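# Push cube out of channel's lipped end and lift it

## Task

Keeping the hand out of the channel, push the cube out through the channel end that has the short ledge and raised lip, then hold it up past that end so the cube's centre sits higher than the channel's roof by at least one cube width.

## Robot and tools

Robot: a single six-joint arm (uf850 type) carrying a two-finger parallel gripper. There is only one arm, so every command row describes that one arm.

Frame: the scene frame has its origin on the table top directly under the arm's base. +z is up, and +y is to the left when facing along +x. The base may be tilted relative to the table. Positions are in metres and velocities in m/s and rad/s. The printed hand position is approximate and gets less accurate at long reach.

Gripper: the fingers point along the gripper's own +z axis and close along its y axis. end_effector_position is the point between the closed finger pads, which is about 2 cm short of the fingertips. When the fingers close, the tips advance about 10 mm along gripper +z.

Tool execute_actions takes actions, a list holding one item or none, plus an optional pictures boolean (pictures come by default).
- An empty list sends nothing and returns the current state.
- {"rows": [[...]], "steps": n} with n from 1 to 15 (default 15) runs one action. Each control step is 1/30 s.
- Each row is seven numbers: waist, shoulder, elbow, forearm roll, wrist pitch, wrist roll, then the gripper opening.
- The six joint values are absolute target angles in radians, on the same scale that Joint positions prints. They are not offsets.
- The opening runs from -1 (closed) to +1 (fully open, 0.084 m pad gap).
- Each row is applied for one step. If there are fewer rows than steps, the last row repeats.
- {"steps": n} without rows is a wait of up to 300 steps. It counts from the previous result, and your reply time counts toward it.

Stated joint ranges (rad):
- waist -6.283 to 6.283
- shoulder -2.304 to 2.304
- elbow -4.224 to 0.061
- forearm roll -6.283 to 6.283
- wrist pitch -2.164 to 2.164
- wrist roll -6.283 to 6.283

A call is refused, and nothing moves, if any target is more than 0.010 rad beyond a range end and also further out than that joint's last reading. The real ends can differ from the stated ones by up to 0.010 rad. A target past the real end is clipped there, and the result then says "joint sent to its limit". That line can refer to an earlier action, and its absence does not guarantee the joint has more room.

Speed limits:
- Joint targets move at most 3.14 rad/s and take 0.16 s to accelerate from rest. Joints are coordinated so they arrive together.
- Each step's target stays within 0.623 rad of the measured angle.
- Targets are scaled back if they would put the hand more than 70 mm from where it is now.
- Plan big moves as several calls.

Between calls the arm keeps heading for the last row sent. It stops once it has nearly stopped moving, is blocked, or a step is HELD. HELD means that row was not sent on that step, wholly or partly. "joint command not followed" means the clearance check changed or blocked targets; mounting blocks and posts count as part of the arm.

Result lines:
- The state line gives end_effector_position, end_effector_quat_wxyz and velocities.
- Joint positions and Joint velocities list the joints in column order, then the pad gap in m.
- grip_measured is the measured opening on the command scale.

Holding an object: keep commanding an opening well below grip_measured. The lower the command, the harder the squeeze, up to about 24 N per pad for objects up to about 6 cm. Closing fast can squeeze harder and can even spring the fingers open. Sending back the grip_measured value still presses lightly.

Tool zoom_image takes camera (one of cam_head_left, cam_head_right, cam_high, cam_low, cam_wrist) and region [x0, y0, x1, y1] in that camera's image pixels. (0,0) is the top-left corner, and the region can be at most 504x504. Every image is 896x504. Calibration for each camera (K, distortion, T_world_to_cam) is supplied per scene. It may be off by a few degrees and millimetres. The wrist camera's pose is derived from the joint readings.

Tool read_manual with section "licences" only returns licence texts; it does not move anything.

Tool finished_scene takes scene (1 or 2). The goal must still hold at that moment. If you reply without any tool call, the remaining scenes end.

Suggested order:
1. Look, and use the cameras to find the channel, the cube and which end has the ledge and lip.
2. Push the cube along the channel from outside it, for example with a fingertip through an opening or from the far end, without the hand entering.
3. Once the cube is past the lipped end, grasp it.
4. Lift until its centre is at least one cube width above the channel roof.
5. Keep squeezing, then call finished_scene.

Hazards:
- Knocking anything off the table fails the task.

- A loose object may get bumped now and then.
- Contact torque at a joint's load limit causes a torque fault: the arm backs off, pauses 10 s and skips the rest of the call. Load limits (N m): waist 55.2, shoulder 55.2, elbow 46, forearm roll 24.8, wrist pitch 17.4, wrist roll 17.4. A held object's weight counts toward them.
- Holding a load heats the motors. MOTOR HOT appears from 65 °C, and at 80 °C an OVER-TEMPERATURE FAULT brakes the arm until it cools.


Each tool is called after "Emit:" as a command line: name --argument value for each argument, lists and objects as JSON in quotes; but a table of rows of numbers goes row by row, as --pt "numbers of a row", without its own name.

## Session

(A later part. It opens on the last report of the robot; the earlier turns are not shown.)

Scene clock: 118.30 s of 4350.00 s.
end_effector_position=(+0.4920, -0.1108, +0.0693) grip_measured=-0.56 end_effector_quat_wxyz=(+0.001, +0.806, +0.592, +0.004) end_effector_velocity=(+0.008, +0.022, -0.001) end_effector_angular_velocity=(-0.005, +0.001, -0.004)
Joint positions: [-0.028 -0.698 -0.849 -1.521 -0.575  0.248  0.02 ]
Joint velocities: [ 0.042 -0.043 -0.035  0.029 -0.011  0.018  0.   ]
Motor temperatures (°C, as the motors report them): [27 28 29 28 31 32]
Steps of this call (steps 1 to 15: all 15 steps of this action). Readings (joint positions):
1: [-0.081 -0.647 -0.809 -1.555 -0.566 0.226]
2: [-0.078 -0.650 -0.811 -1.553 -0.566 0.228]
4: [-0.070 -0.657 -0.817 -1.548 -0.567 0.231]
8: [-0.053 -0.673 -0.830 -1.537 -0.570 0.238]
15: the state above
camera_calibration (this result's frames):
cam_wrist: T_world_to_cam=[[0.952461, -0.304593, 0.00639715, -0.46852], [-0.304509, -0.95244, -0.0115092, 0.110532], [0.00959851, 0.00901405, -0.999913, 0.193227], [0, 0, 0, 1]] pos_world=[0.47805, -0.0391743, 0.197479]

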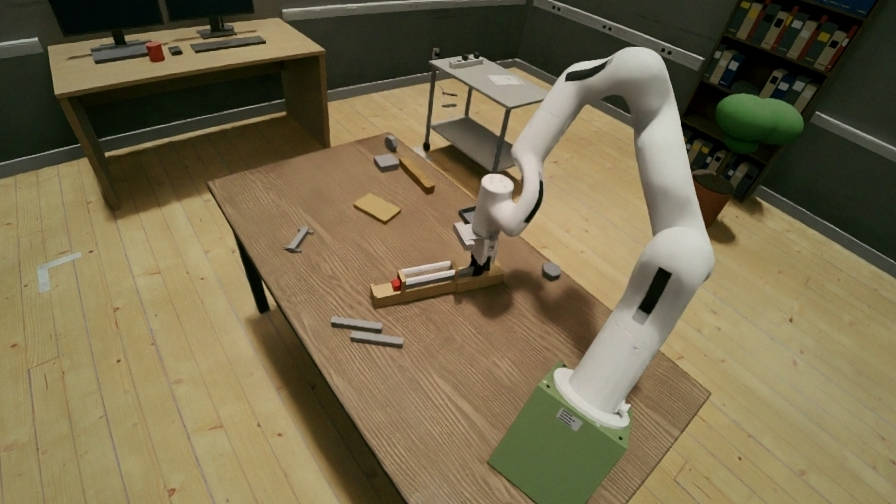

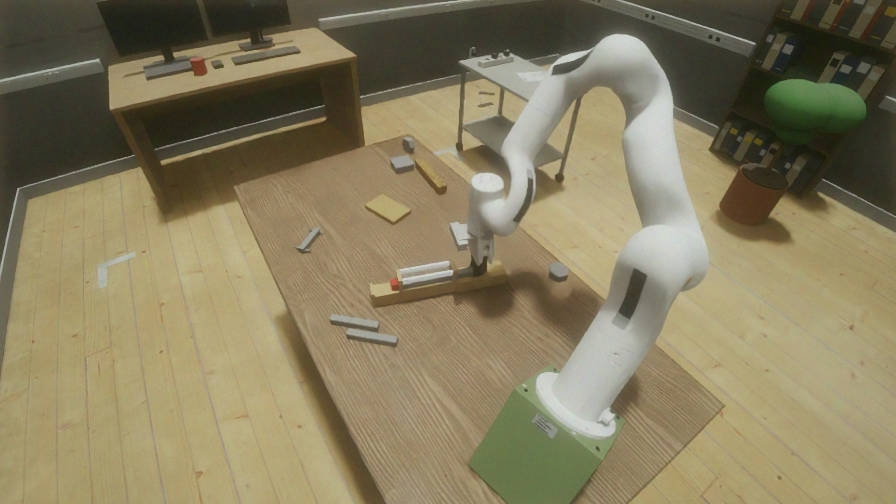

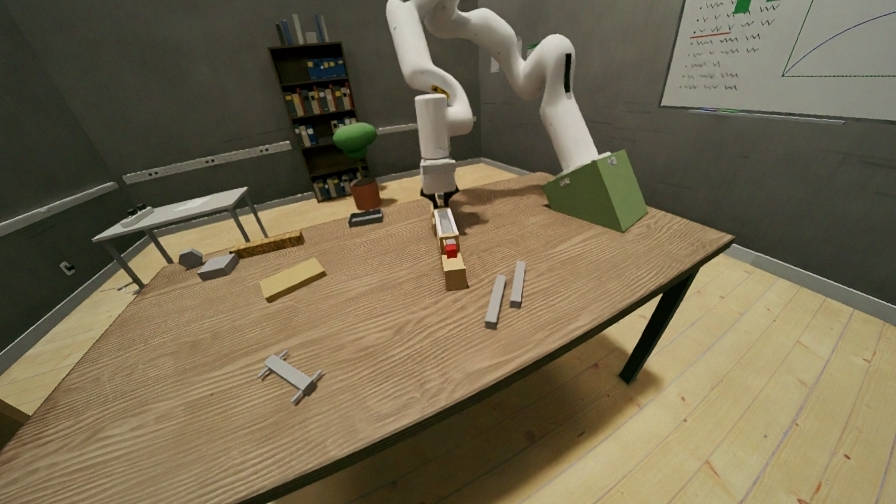

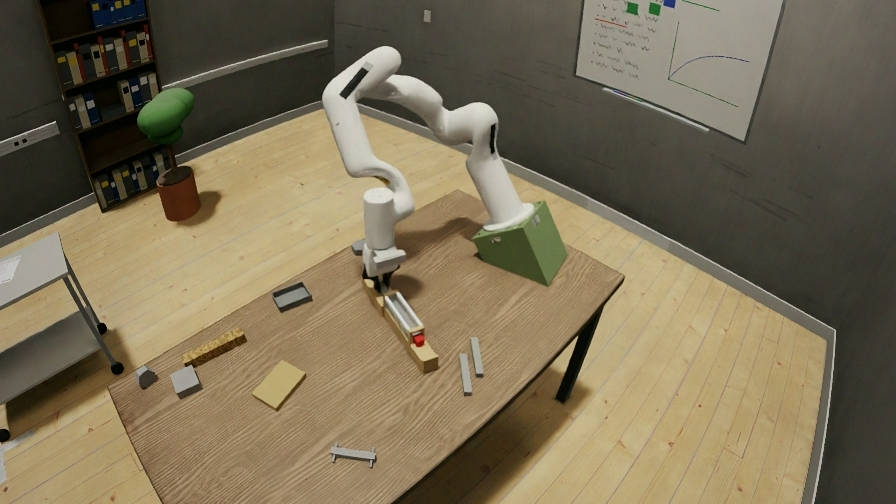

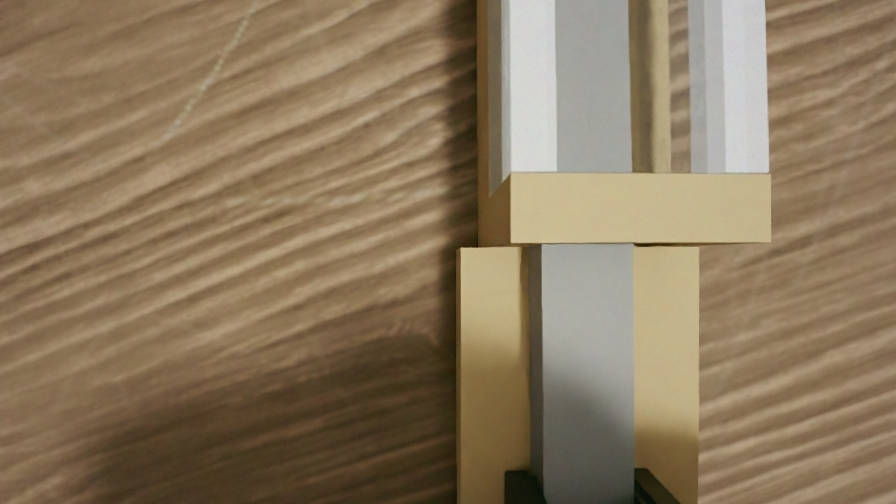

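Emit:
execute_actions --actions '[{"rows":[[-0.006,-0.7194,-0.866,-1.506,-0.579,0.257,-1],[-0.006,-0.7194,-0.866,-1.506,-0.579,0.257,-1],[-0.006,-0.7194,-0.866,-1.506,-0.579,0.257,-1],[-0.006,-0.7194,-0.866,-1.506,-0.579,0.257,-1],[-0.006,-0.7194,-0.866,-1.506,-0.579,0.257,-1],[0.012,-0.737,-0.88,-1.494,-0.582,0.265,-1]]}]' --pictures false

Emit:
execute_actions --actions '[{"rows":[[0.012,-0.737,-0.88,-1.494,-0.582,0.265,0]],"steps":9}]' --pictures false

Emit:
execute_actions --actions '[{"rows":[[0.1,-0.58,-0.835,-1.24,-0.62,0.06,0]]}]' --pictures false

Emit:
execute_actions --actions '[{"rows":[[0.3788,-0.9132,-1.2209,-0.9694,-0.7148,0.052,0]]}]' --pictures false

Emit:
execute_actions --actions '[{"steps":25}]'

Scene clock: 130.93 s of 4350.00 s.
end_effector_position=(+0.4982, -0.0894, +0.0692) grip_measured=-0.56 end_effector_quat_wxyz=(+0.002, +0.807, +0.591, +0.003) end_effector_velocity=(+0.001, +0.006, -0.000) end_effector_angular_velocity=(-0.002, +0.001, -0.006)
Joint positions: [ 0.011 -0.736 -0.879 -1.495 -0.582  0.264  0.02 ]
Joint velocities: [ 0.012 -0.012 -0.009  0.01  -0.004  0.009  0.   ]
Motor temperatures (°C, as the motors report them): [27 28 29 28 31 32]
Steps of this call (steps 1 to 15: the robot went on to your last target; steps 16 to 90: nothing new was sent; then 9.13 s passed at rest; steps 91 to 105: all 15 steps of this action). Readings (joint positions):
91: [-0.024 -0.702 -0.853 -1.518 -0.576 0.250]
92: [-0.022 -0.704 -0.854 -1.516 -0.577 0.251]
94: [-0.015 -0.710 -0.859 -1.512 -0.578 0.253]
98: [-0.003 -0.722 -0.869 -1.504 -0.580 0.259]
105: the state above

Scene clock: 131.23 s of 4350.00 s.
end_effector_position=(+0.4981, -0.0886, +0.0689) grip_measured=-0.04 end_effector_quat_wxyz=(+0.002, +0.807, +0.591, +0.003) end_effector_velocity=(+0.002, -0.000, +0.001) end_effector_angular_velocity=(-0.002, -0.003, -0.001)
Joint positions: [ 0.012 -0.737 -0.88  -1.494 -0.582  0.265  0.042]
Joint velocities: [ 0.002  0.001 -0.002  0.    -0.003  0.001  0.016]
Motor temperatures (°C, as the motors report them): [27 28 29 28 31 32]
Steps of this call (steps 1 to 9: all 9 steps of this action). Readings (joint positions):
1: [0.011 -0.736 -0.879 -1.495 -0.582 0.265]
2: [0.011 -0.736 -0.880 -1.494 -0.582 0.265]
4: [0.011 -0.737 -0.879 -1.494 -0.581 0.265]
8: [0.012 -0.737 -0.880 -1.494 -0.581 0.265]
9: the state above

Scene clock: 131.73 s of 4350.00 s.
end_effector_position=(+0.4951, -0.0888, +0.1436) grip_measured=-0.01 end_effector_quat_wxyz=(-0.001, +0.805, +0.594, +0.001) end_effector_velocity=(-0.003, +0.000, +0.008) end_effector_angular_velocity=(+0.002, +0.005, +0.004)
Joint positions: [ 0.099 -0.582 -0.835 -1.243 -0.62   0.062  0.044]
Joint velocities: [ 0.009  0.018  0.007  0.032 -0.005 -0.028  0.   ]
Motor temperatures (°C, as the motors report them): [27 28 29 28 31 32]
Steps of this call (steps 1 to 15: all 15 steps of this action). Readings (joint positions):
1: [0.012 -0.737 -0.880 -1.494 -0.582 0.265]
2: [0.013 -0.734 -0.878 -1.488 -0.583 0.260]
4: [0.030 -0.702 -0.866 -1.436 -0.591 0.216]
8: [0.084 -0.610 -0.845 -1.291 -0.612 0.102]
15: the state above

Scene clock: 132.23 s of 4350.00 s.
end_effector_position=(+0.5531, +0.0585, +0.1641) grip_measured=-0.01 end_effector_quat_wxyz=(+0.003, +0.805, +0.593, +0.003) end_effector_velocity=(+0.055, +0.343, +0.047) end_effector_angular_velocity=(+0.010, -0.003, +0.011)
Joint positions: [ 0.325 -0.85  -1.147 -1.022 -0.696  0.054  0.044]
Joint velocities: [ 0.475 -0.557 -0.646  0.458 -0.155 -0.016  0.   ]
Motor temperatures (°C, as the motors report them): [27 28 29 28 31 32]
Steps of this call (steps 1 to 15: all 15 steps of this action). Readings (joint positions):
1: [0.099 -0.582 -0.835 -1.242 -0.620 0.062]
2: [0.102 -0.586 -0.840 -1.238 -0.622 0.061]
4: [0.133 -0.623 -0.883 -1.207 -0.633 0.060]
8: [0.207 -0.710 -0.984 -1.137 -0.656 0.058]
15: the state above

Scene clock: 133.07 s of 4350.00 s.
end_effector_position=(+0.5576, +0.0978, +0.1693) grip_measured=-0.01 end_effector_quat_wxyz=(+0.003, +0.805, +0.593, +0.003) end_effector_velocity=(+0.000, +0.000, +0.000) end_effector_angular_velocity=(+0.001, -0.000, -0.002)
Joint positions: [ 0.379 -0.913 -1.221 -0.969 -0.715  0.052  0.044]
Joint velocities: [-0.     0.    -0.001  0.     0.     0.001  0.   ]
Motor temperatures (°C, as the motors report them): [27 28 29 28 31 32]
Steps of this call (steps 1 to 25: the robot went on to your last target). Readings (joint positions):
1: [0.340 -0.867 -1.167 -1.008 -0.701 0.053]
2: [0.352 -0.881 -1.183 -0.996 -0.705 0.053]
4: [0.367 -0.898 -1.203 -0.982 -0.710 0.052]
8: [0.376 -0.910 -1.217 -0.972 -0.714 0.052]
25: the state above
camera_calibration (this result's frames):
cam_wrist: T_world_to_cam=[[0.95367, -0.300765, 0.00738271, -0.4693], [-0.300702, -0.95368, -0.00848008, 0.327864], [0.00959125, 0.00586719, -0.999937, 0.290985], [0, 0, 0, 1]] pos_world=[0.543355, 0.169821, 0.297212]

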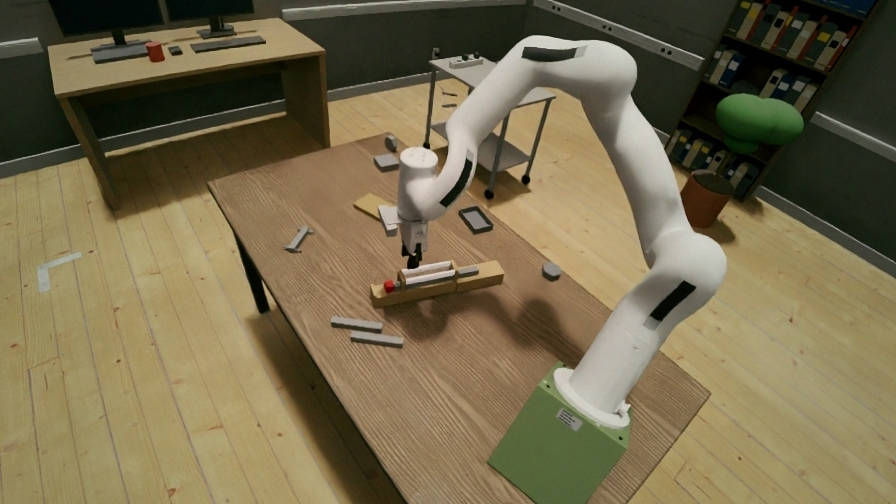

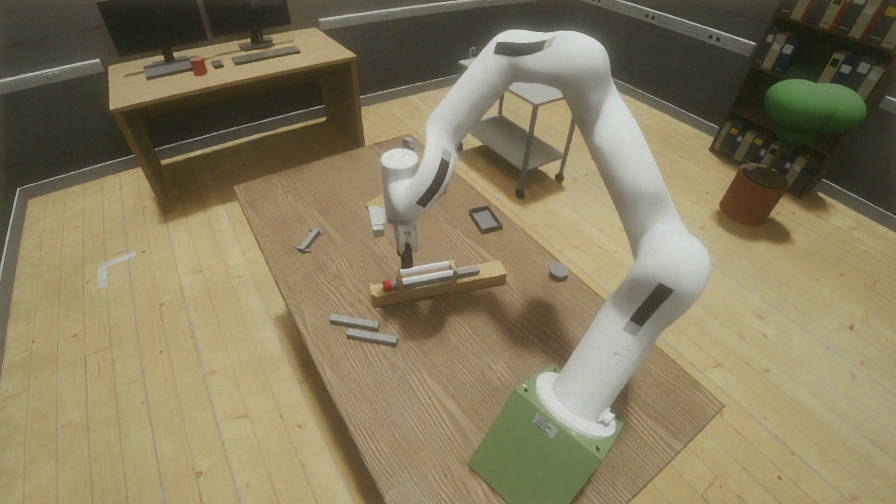

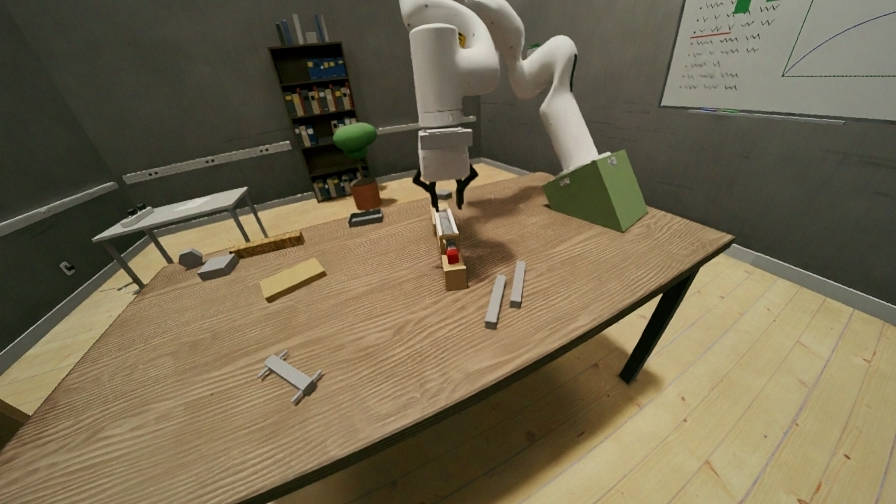

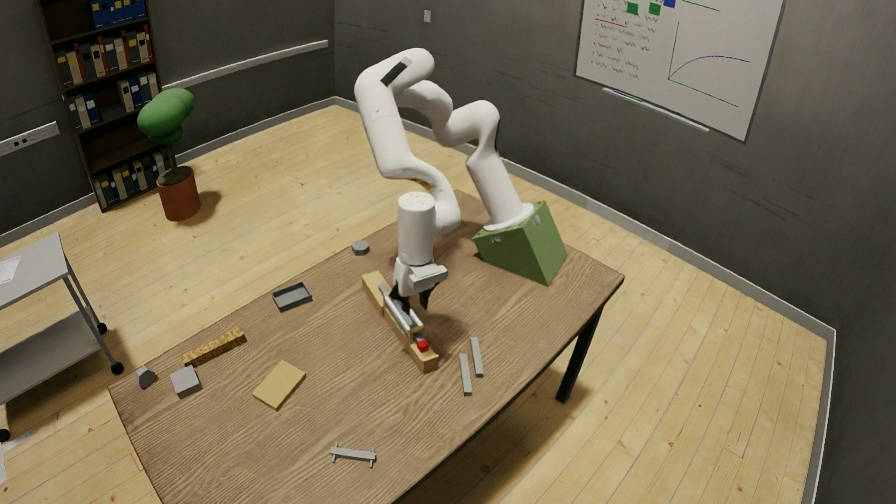

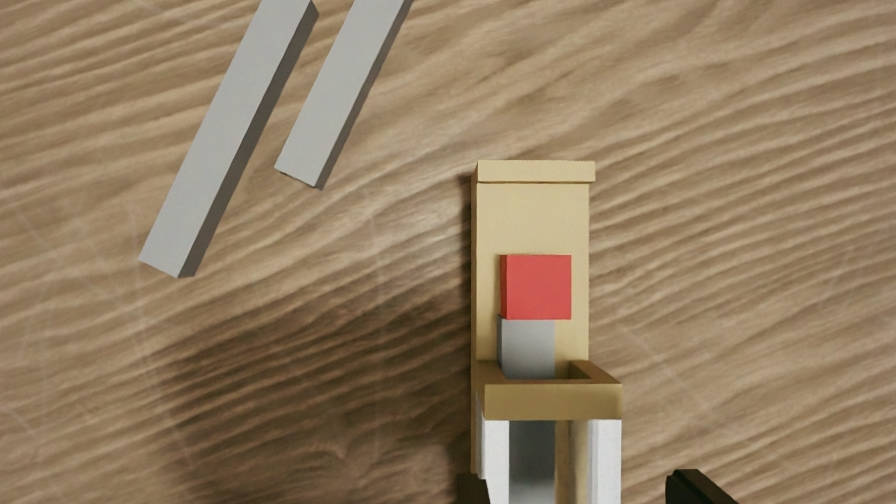

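Emit:
execute_actions --actions '[{"rows":[[0.4052,-1.0765,-1.3888,-0.9452,-0.7241,0.053,0]]}]' --pictures false

Emit:
execute_actions --actions '[{"rows":[[0.3433,-1.1875,-1.4267,-1.0678,-0.6708,0.1355,0]]}]' --pictures false

Emit:
execute_actions --actions '[{"rows":[[0.3433,-1.1875,-1.4267,-1.0678,-0.6708,0.1355,-0.2],[0.3433,-1.1875,-1.4267,-1.0678,-0.6708,0.1355,-0.35],[0.3433,-1.1875,-1.4267,-1.0678,-0.6708,0.1355,-0.45],[0.3433,-1.1875,-1.4267,-1.0678,-0.6708,0.1355,-0.8]]}]' --pictures false

Emit:
execute_actions --actions '[{"rows":[[0.423,-1.045,-1.378,-0.91,-0.739,0.03,-0.8]]}]' --pictures false

Emit:
execute_actions --actions '[{"steps":15}]'

Scene clock: 148.17 s of 4350.00 s.
end_effector_position=(+0.5780, +0.1516, +0.1398) grip_measured=-0.01 end_effector_quat_wxyz=(+0.003, +0.805, +0.593, +0.003) end_effector_velocity=(+0.002, +0.005, -0.003) end_effector_angular_velocity=(-0.000, +0.000, -0.001)
Joint positions: [ 0.405 -1.074 -1.387 -0.945 -0.724  0.053  0.044]
Joint velocities: [ 0.002 -0.015 -0.016  0.003 -0.002  0.     0.   ]
Motor temperatures (°C, as the motors report them): [27 28 29 28 31 32]
Steps of this call (steps 1 to 15: the robot went on to your last target; steps 16 to 90: nothing new was sent; then 11.60 s passed at rest; steps 91 to 105: all 15 steps of this action). Readings (joint positions):
91: [0.379 -0.913 -1.221 -0.969 -0.715 0.052]
92: [0.379 -0.918 -1.227 -0.969 -0.716 0.052]
94: [0.386 -0.963 -1.274 -0.962 -0.719 0.052]
98: [0.402 -1.054 -1.363 -0.949 -0.722 0.053]
105: the state above

Scene clock: 148.67 s of 4350.00 s.
end_effector_position=(+0.5788, +0.1523, +0.0704) grip_measured=-0.01 end_effector_quat_wxyz=(+0.003, +0.805, +0.593, +0.003) end_effector_velocity=(-0.001, +0.000, -0.007) end_effector_angular_velocity=(+0.001, +0.001, -0.002)
Joint positions: [ 0.344 -1.186 -1.427 -1.067 -0.671  0.135  0.044]
Joint velocities: [-0.006 -0.012 -0.004 -0.012  0.005  0.01  -0.   ]
Motor temperatures (°C, as the motors report them): [27 28 29 28 31 32]
Steps of this call (steps 1 to 15: all 15 steps of this action). Readings (joint positions):
1: [0.405 -1.075 -1.388 -0.946 -0.724 0.053]
2: [0.403 -1.080 -1.390 -0.951 -0.721 0.057]
4: [0.383 -1.115 -1.405 -0.990 -0.704 0.084]
8: [0.350 -1.174 -1.419 -1.051 -0.679 0.124]
15: the state above

Scene clock: 149.17 s of 4350.00 s.
end_effector_position=(+0.5787, +0.1522, +0.0696) grip_measured=-0.46 end_effector_quat_wxyz=(+0.003, +0.805, +0.593, +0.003) end_effector_velocity=(+0.001, -0.000, +0.001) end_effector_angular_velocity=(+0.001, -0.002, -0.002)
Joint positions: [ 0.344 -1.187 -1.427 -1.068 -0.671  0.135  0.024]
Joint velocities: [-0.     0.    -0.002 -0.001  0.     0.001  0.   ]
Motor temperatures (°C, as the motors report them): [27 28 29 28 31 32]
Steps of this call (steps 1 to 15: all 15 steps of this action). Readings (joint positions):
1: [0.344 -1.186 -1.427 -1.067 -0.671 0.135]
2: [0.344 -1.187 -1.427 -1.067 -0.671 0.135]
4: [0.344 -1.187 -1.427 -1.067 -0.671 0.135]
8: [0.344 -1.187 -1.427 -1.068 -0.671 0.135]
15: the state above

Scene clock: 149.67 s of 4350.00 s.
end_effector_position=(+0.5758, +0.1525, +0.1573) grip_measured=-0.46 end_effector_quat_wxyz=(+0.001, +0.805, +0.594, +0.002) end_effector_velocity=(-0.003, -0.001, +0.012) end_effector_angular_velocity=(-0.000, +0.005, +0.001)
Joint positions: [ 0.421 -1.048 -1.378 -0.913 -0.738  0.032  0.024]
Joint velocities: [ 0.011  0.021  0.009  0.025 -0.012 -0.017 -0.   ]
Motor temperatures (°C, as the motors report them): [27 28 29 28 31 32]
Steps of this call (steps 1 to 15: all 15 steps of this action). Readings (joint positions):
1: [0.344 -1.187 -1.427 -1.068 -0.671 0.135]
2: [0.345 -1.184 -1.425 -1.063 -0.673 0.132]
4: [0.363 -1.151 -1.411 -1.025 -0.690 0.106]
8: [0.407 -1.074 -1.390 -0.944 -0.724 0.053]
15: the state above

Scene clock: 150.17 s of 4350.00 s.
end_effector_position=(+0.5759, +0.1526, +0.1590) grip_measured=-0.46 end_effector_quat_wxyz=(+0.001, +0.805, +0.594, +0.003) end_effector_velocity=(+0.001, +0.000, +0.001) end_effector_angular_velocity=(+0.001, -0.001, -0.002)
Joint positions: [ 0.423 -1.045 -1.378 -0.91  -0.739  0.03   0.024]
Joint velocities: [-0.     0.001 -0.002  0.001 -0.     0.     0.   ]
Motor temperatures (°C, as the motors report them): [27 28 29 28 31 32]
Steps of this call (steps 1 to 15: the robot went on to your last target). Readings (joint positions):
1: [0.422 -1.047 -1.378 -0.912 -0.738 0.031]
2: [0.422 -1.047 -1.378 -0.911 -0.739 0.031]
4: [0.422 -1.046 -1.378 -0.911 -0.739 0.030]
8: [0.423 -1.045 -1.378 -0.910 -0.739 0.030]
15: the state above
The arm was judged still, so your last target was given up. Only a new action makes it travel on or press farther. Fingers that are still opening or closing keep moving.
camera_calibration (this result's frames):
cam_wrist: T_world_to_cam=[[0.953956, -0.299908, 0.00479582, -0.470044], [-0.299849, -0.953931, -0.0102931, 0.385392], [0.00766188, 0.00838117, -0.999936, 0.280982], [0, 0, 0, 1]] pos_world=[0.561808, 0.224312, 0.287185]

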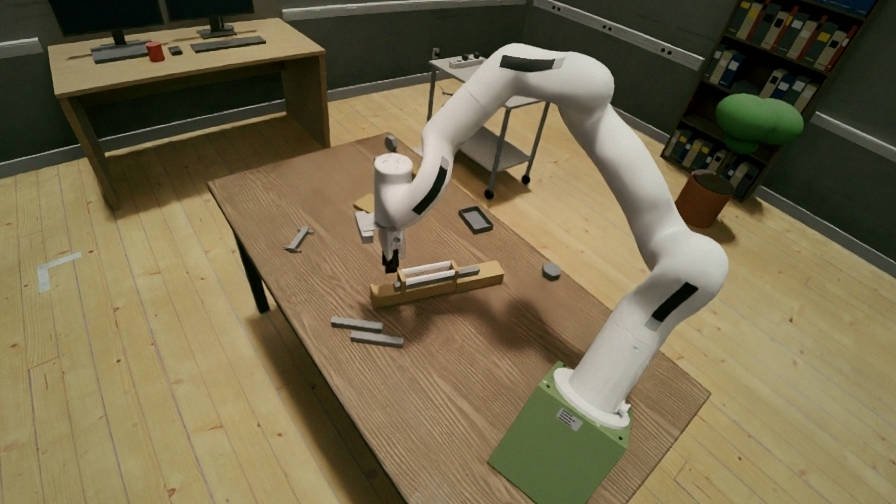

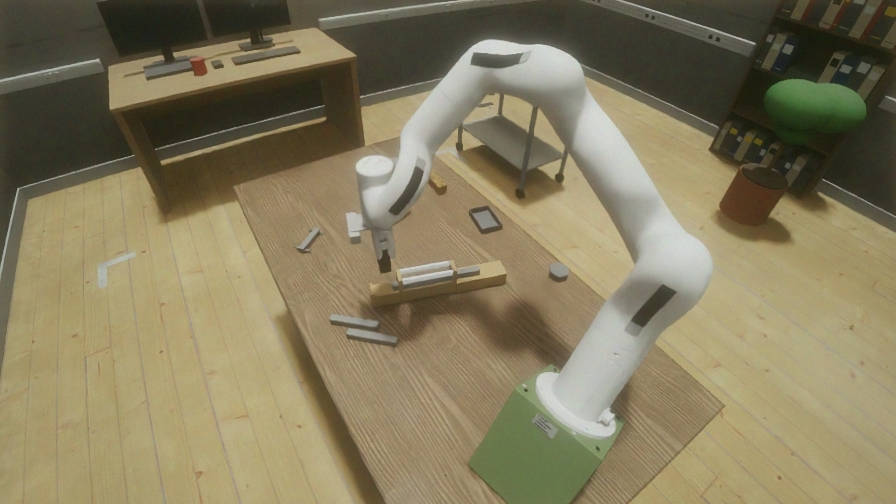

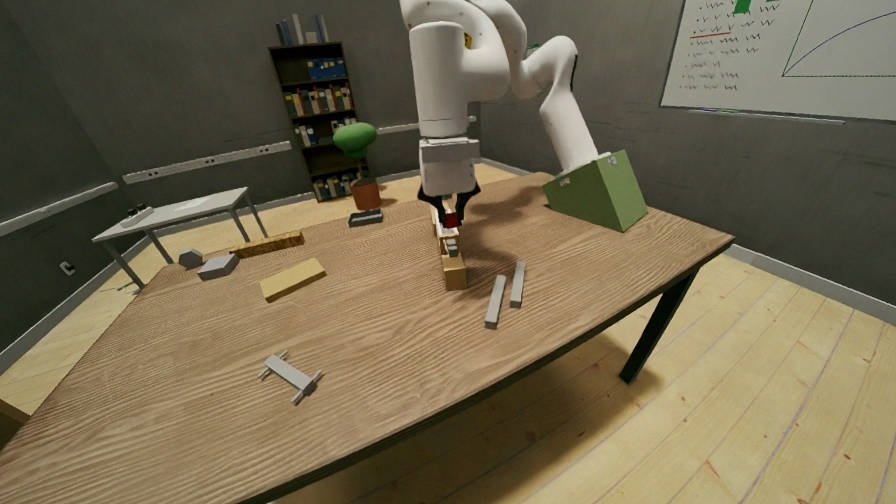

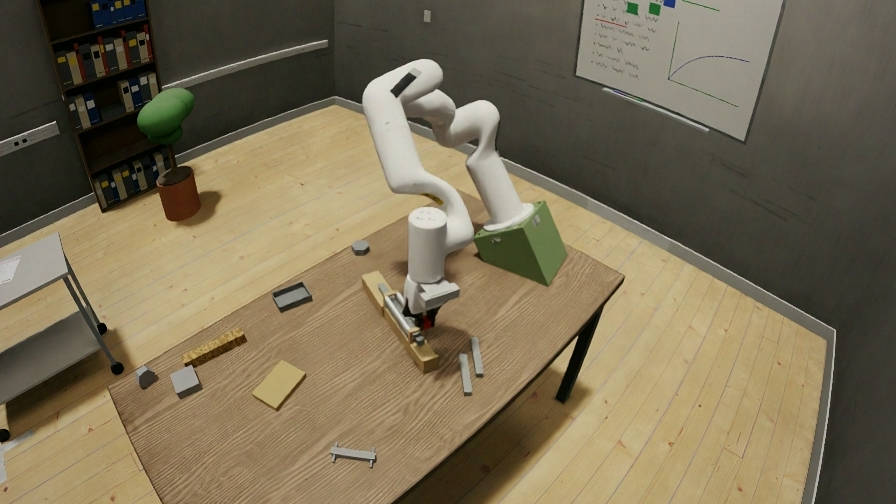

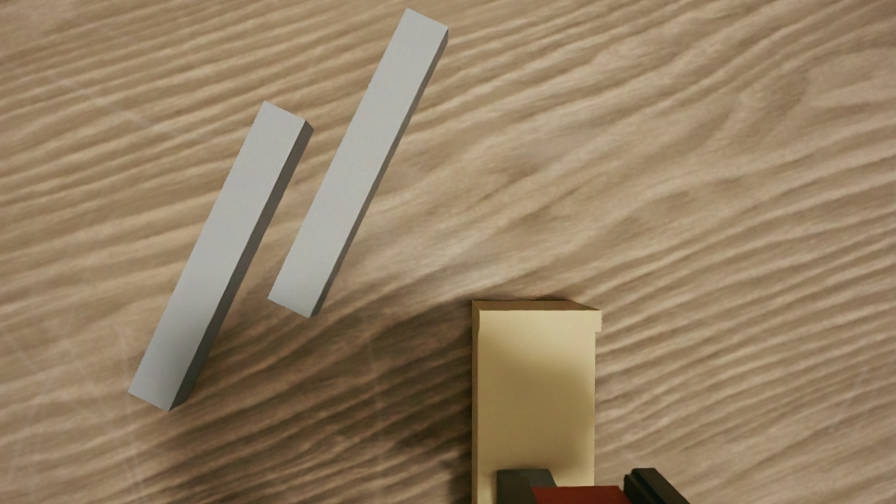

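Emit:
execute_actions --actions '[]'

Scene clock: 157.77 s of 4350.00 s.
end_effector_position=(+0.5759, +0.1527, +0.1591) grip_measured=-0.46 end_effector_quat_wxyz=(+0.001, +0.805, +0.594, +0.003) end_effector_velocity=(+0.001, +0.000, +0.001) end_effector_angular_velocity=(+0.001, -0.002, -0.002)
Joint positions: [ 0.423 -1.045 -1.378 -0.91  -0.739  0.03   0.024]
Joint velocities: [-0.     0.    -0.002 -0.001 -0.     0.001  0.   ]
Motor temperatures (°C, as the motors report them): [27 28 29 28 31 32]
Steps of this call (steps 1 to 90: nothing new was sent; then 4.60 s passed at rest). Readings (joint positions):
1: [0.423 -1.045 -1.378 -0.910 -0.739 0.030]
2: [0.423 -1.045 -1.378 -0.910 -0.739 0.030]
4: [0.423 -1.045 -1.378 -0.910 -0.739 0.030]
8: [0.423 -1.045 -1.378 -0.910 -0.739 0.030]
90: the state above
camera_calibration (this result's frames):
cam_wrist: T_world_to_cam=[[0.953951, -0.299925, 0.00483317, -0.470059], [-0.299865, -0.953926, -0.0103408, 0.385424], [0.00771195, 0.00841533, -0.999935, 0.280995], [0, 0, 0, 1]] pos_world=[0.561821, 0.224319, 0.287234]

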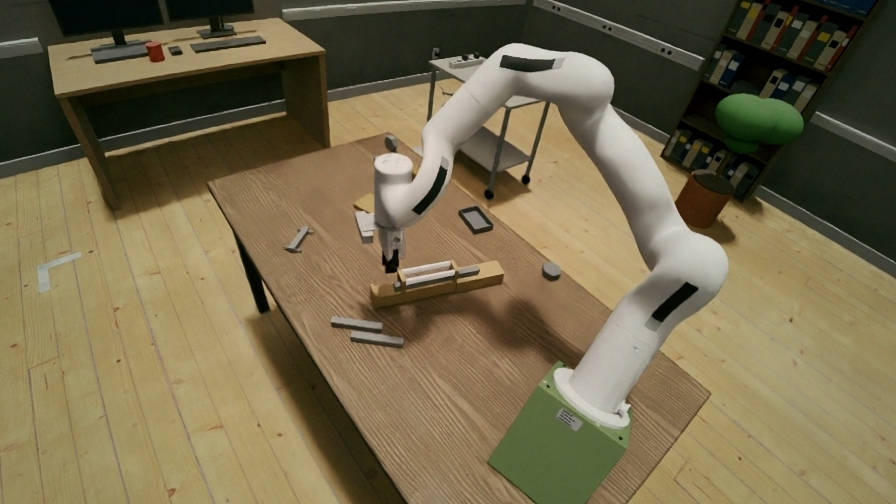

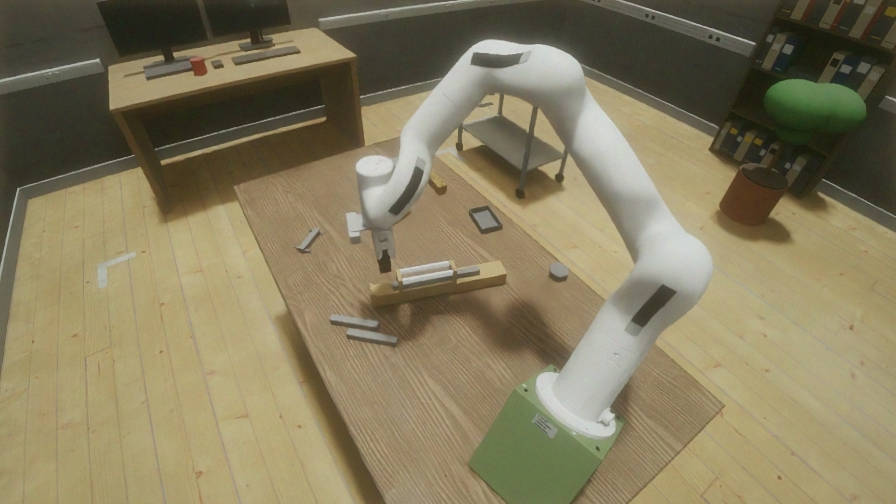

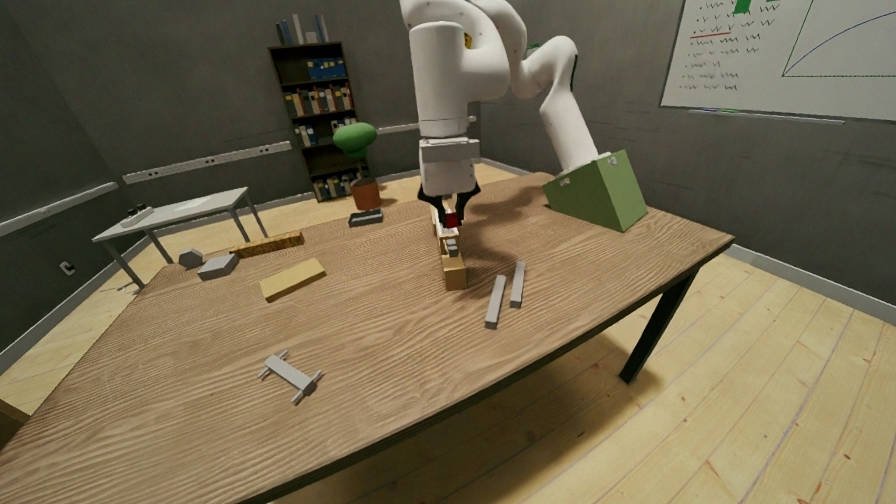

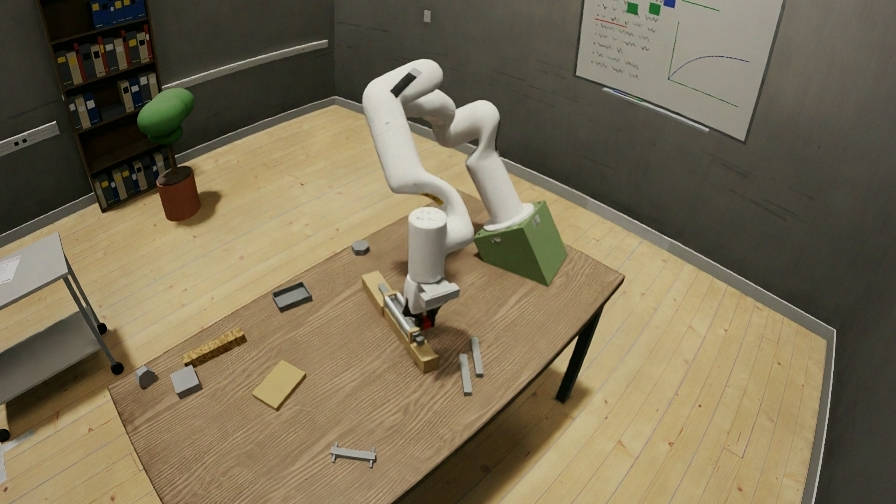

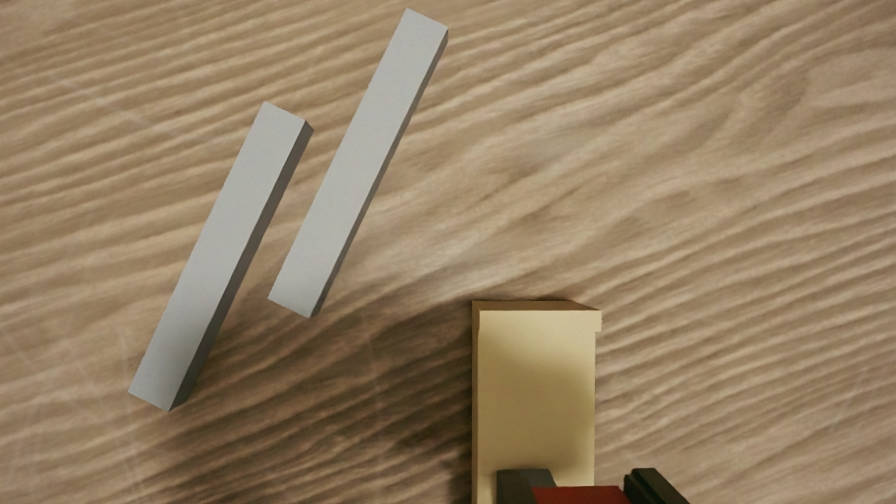

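Emit:
finished_scene --scene 2

The scene is finished: the task was done.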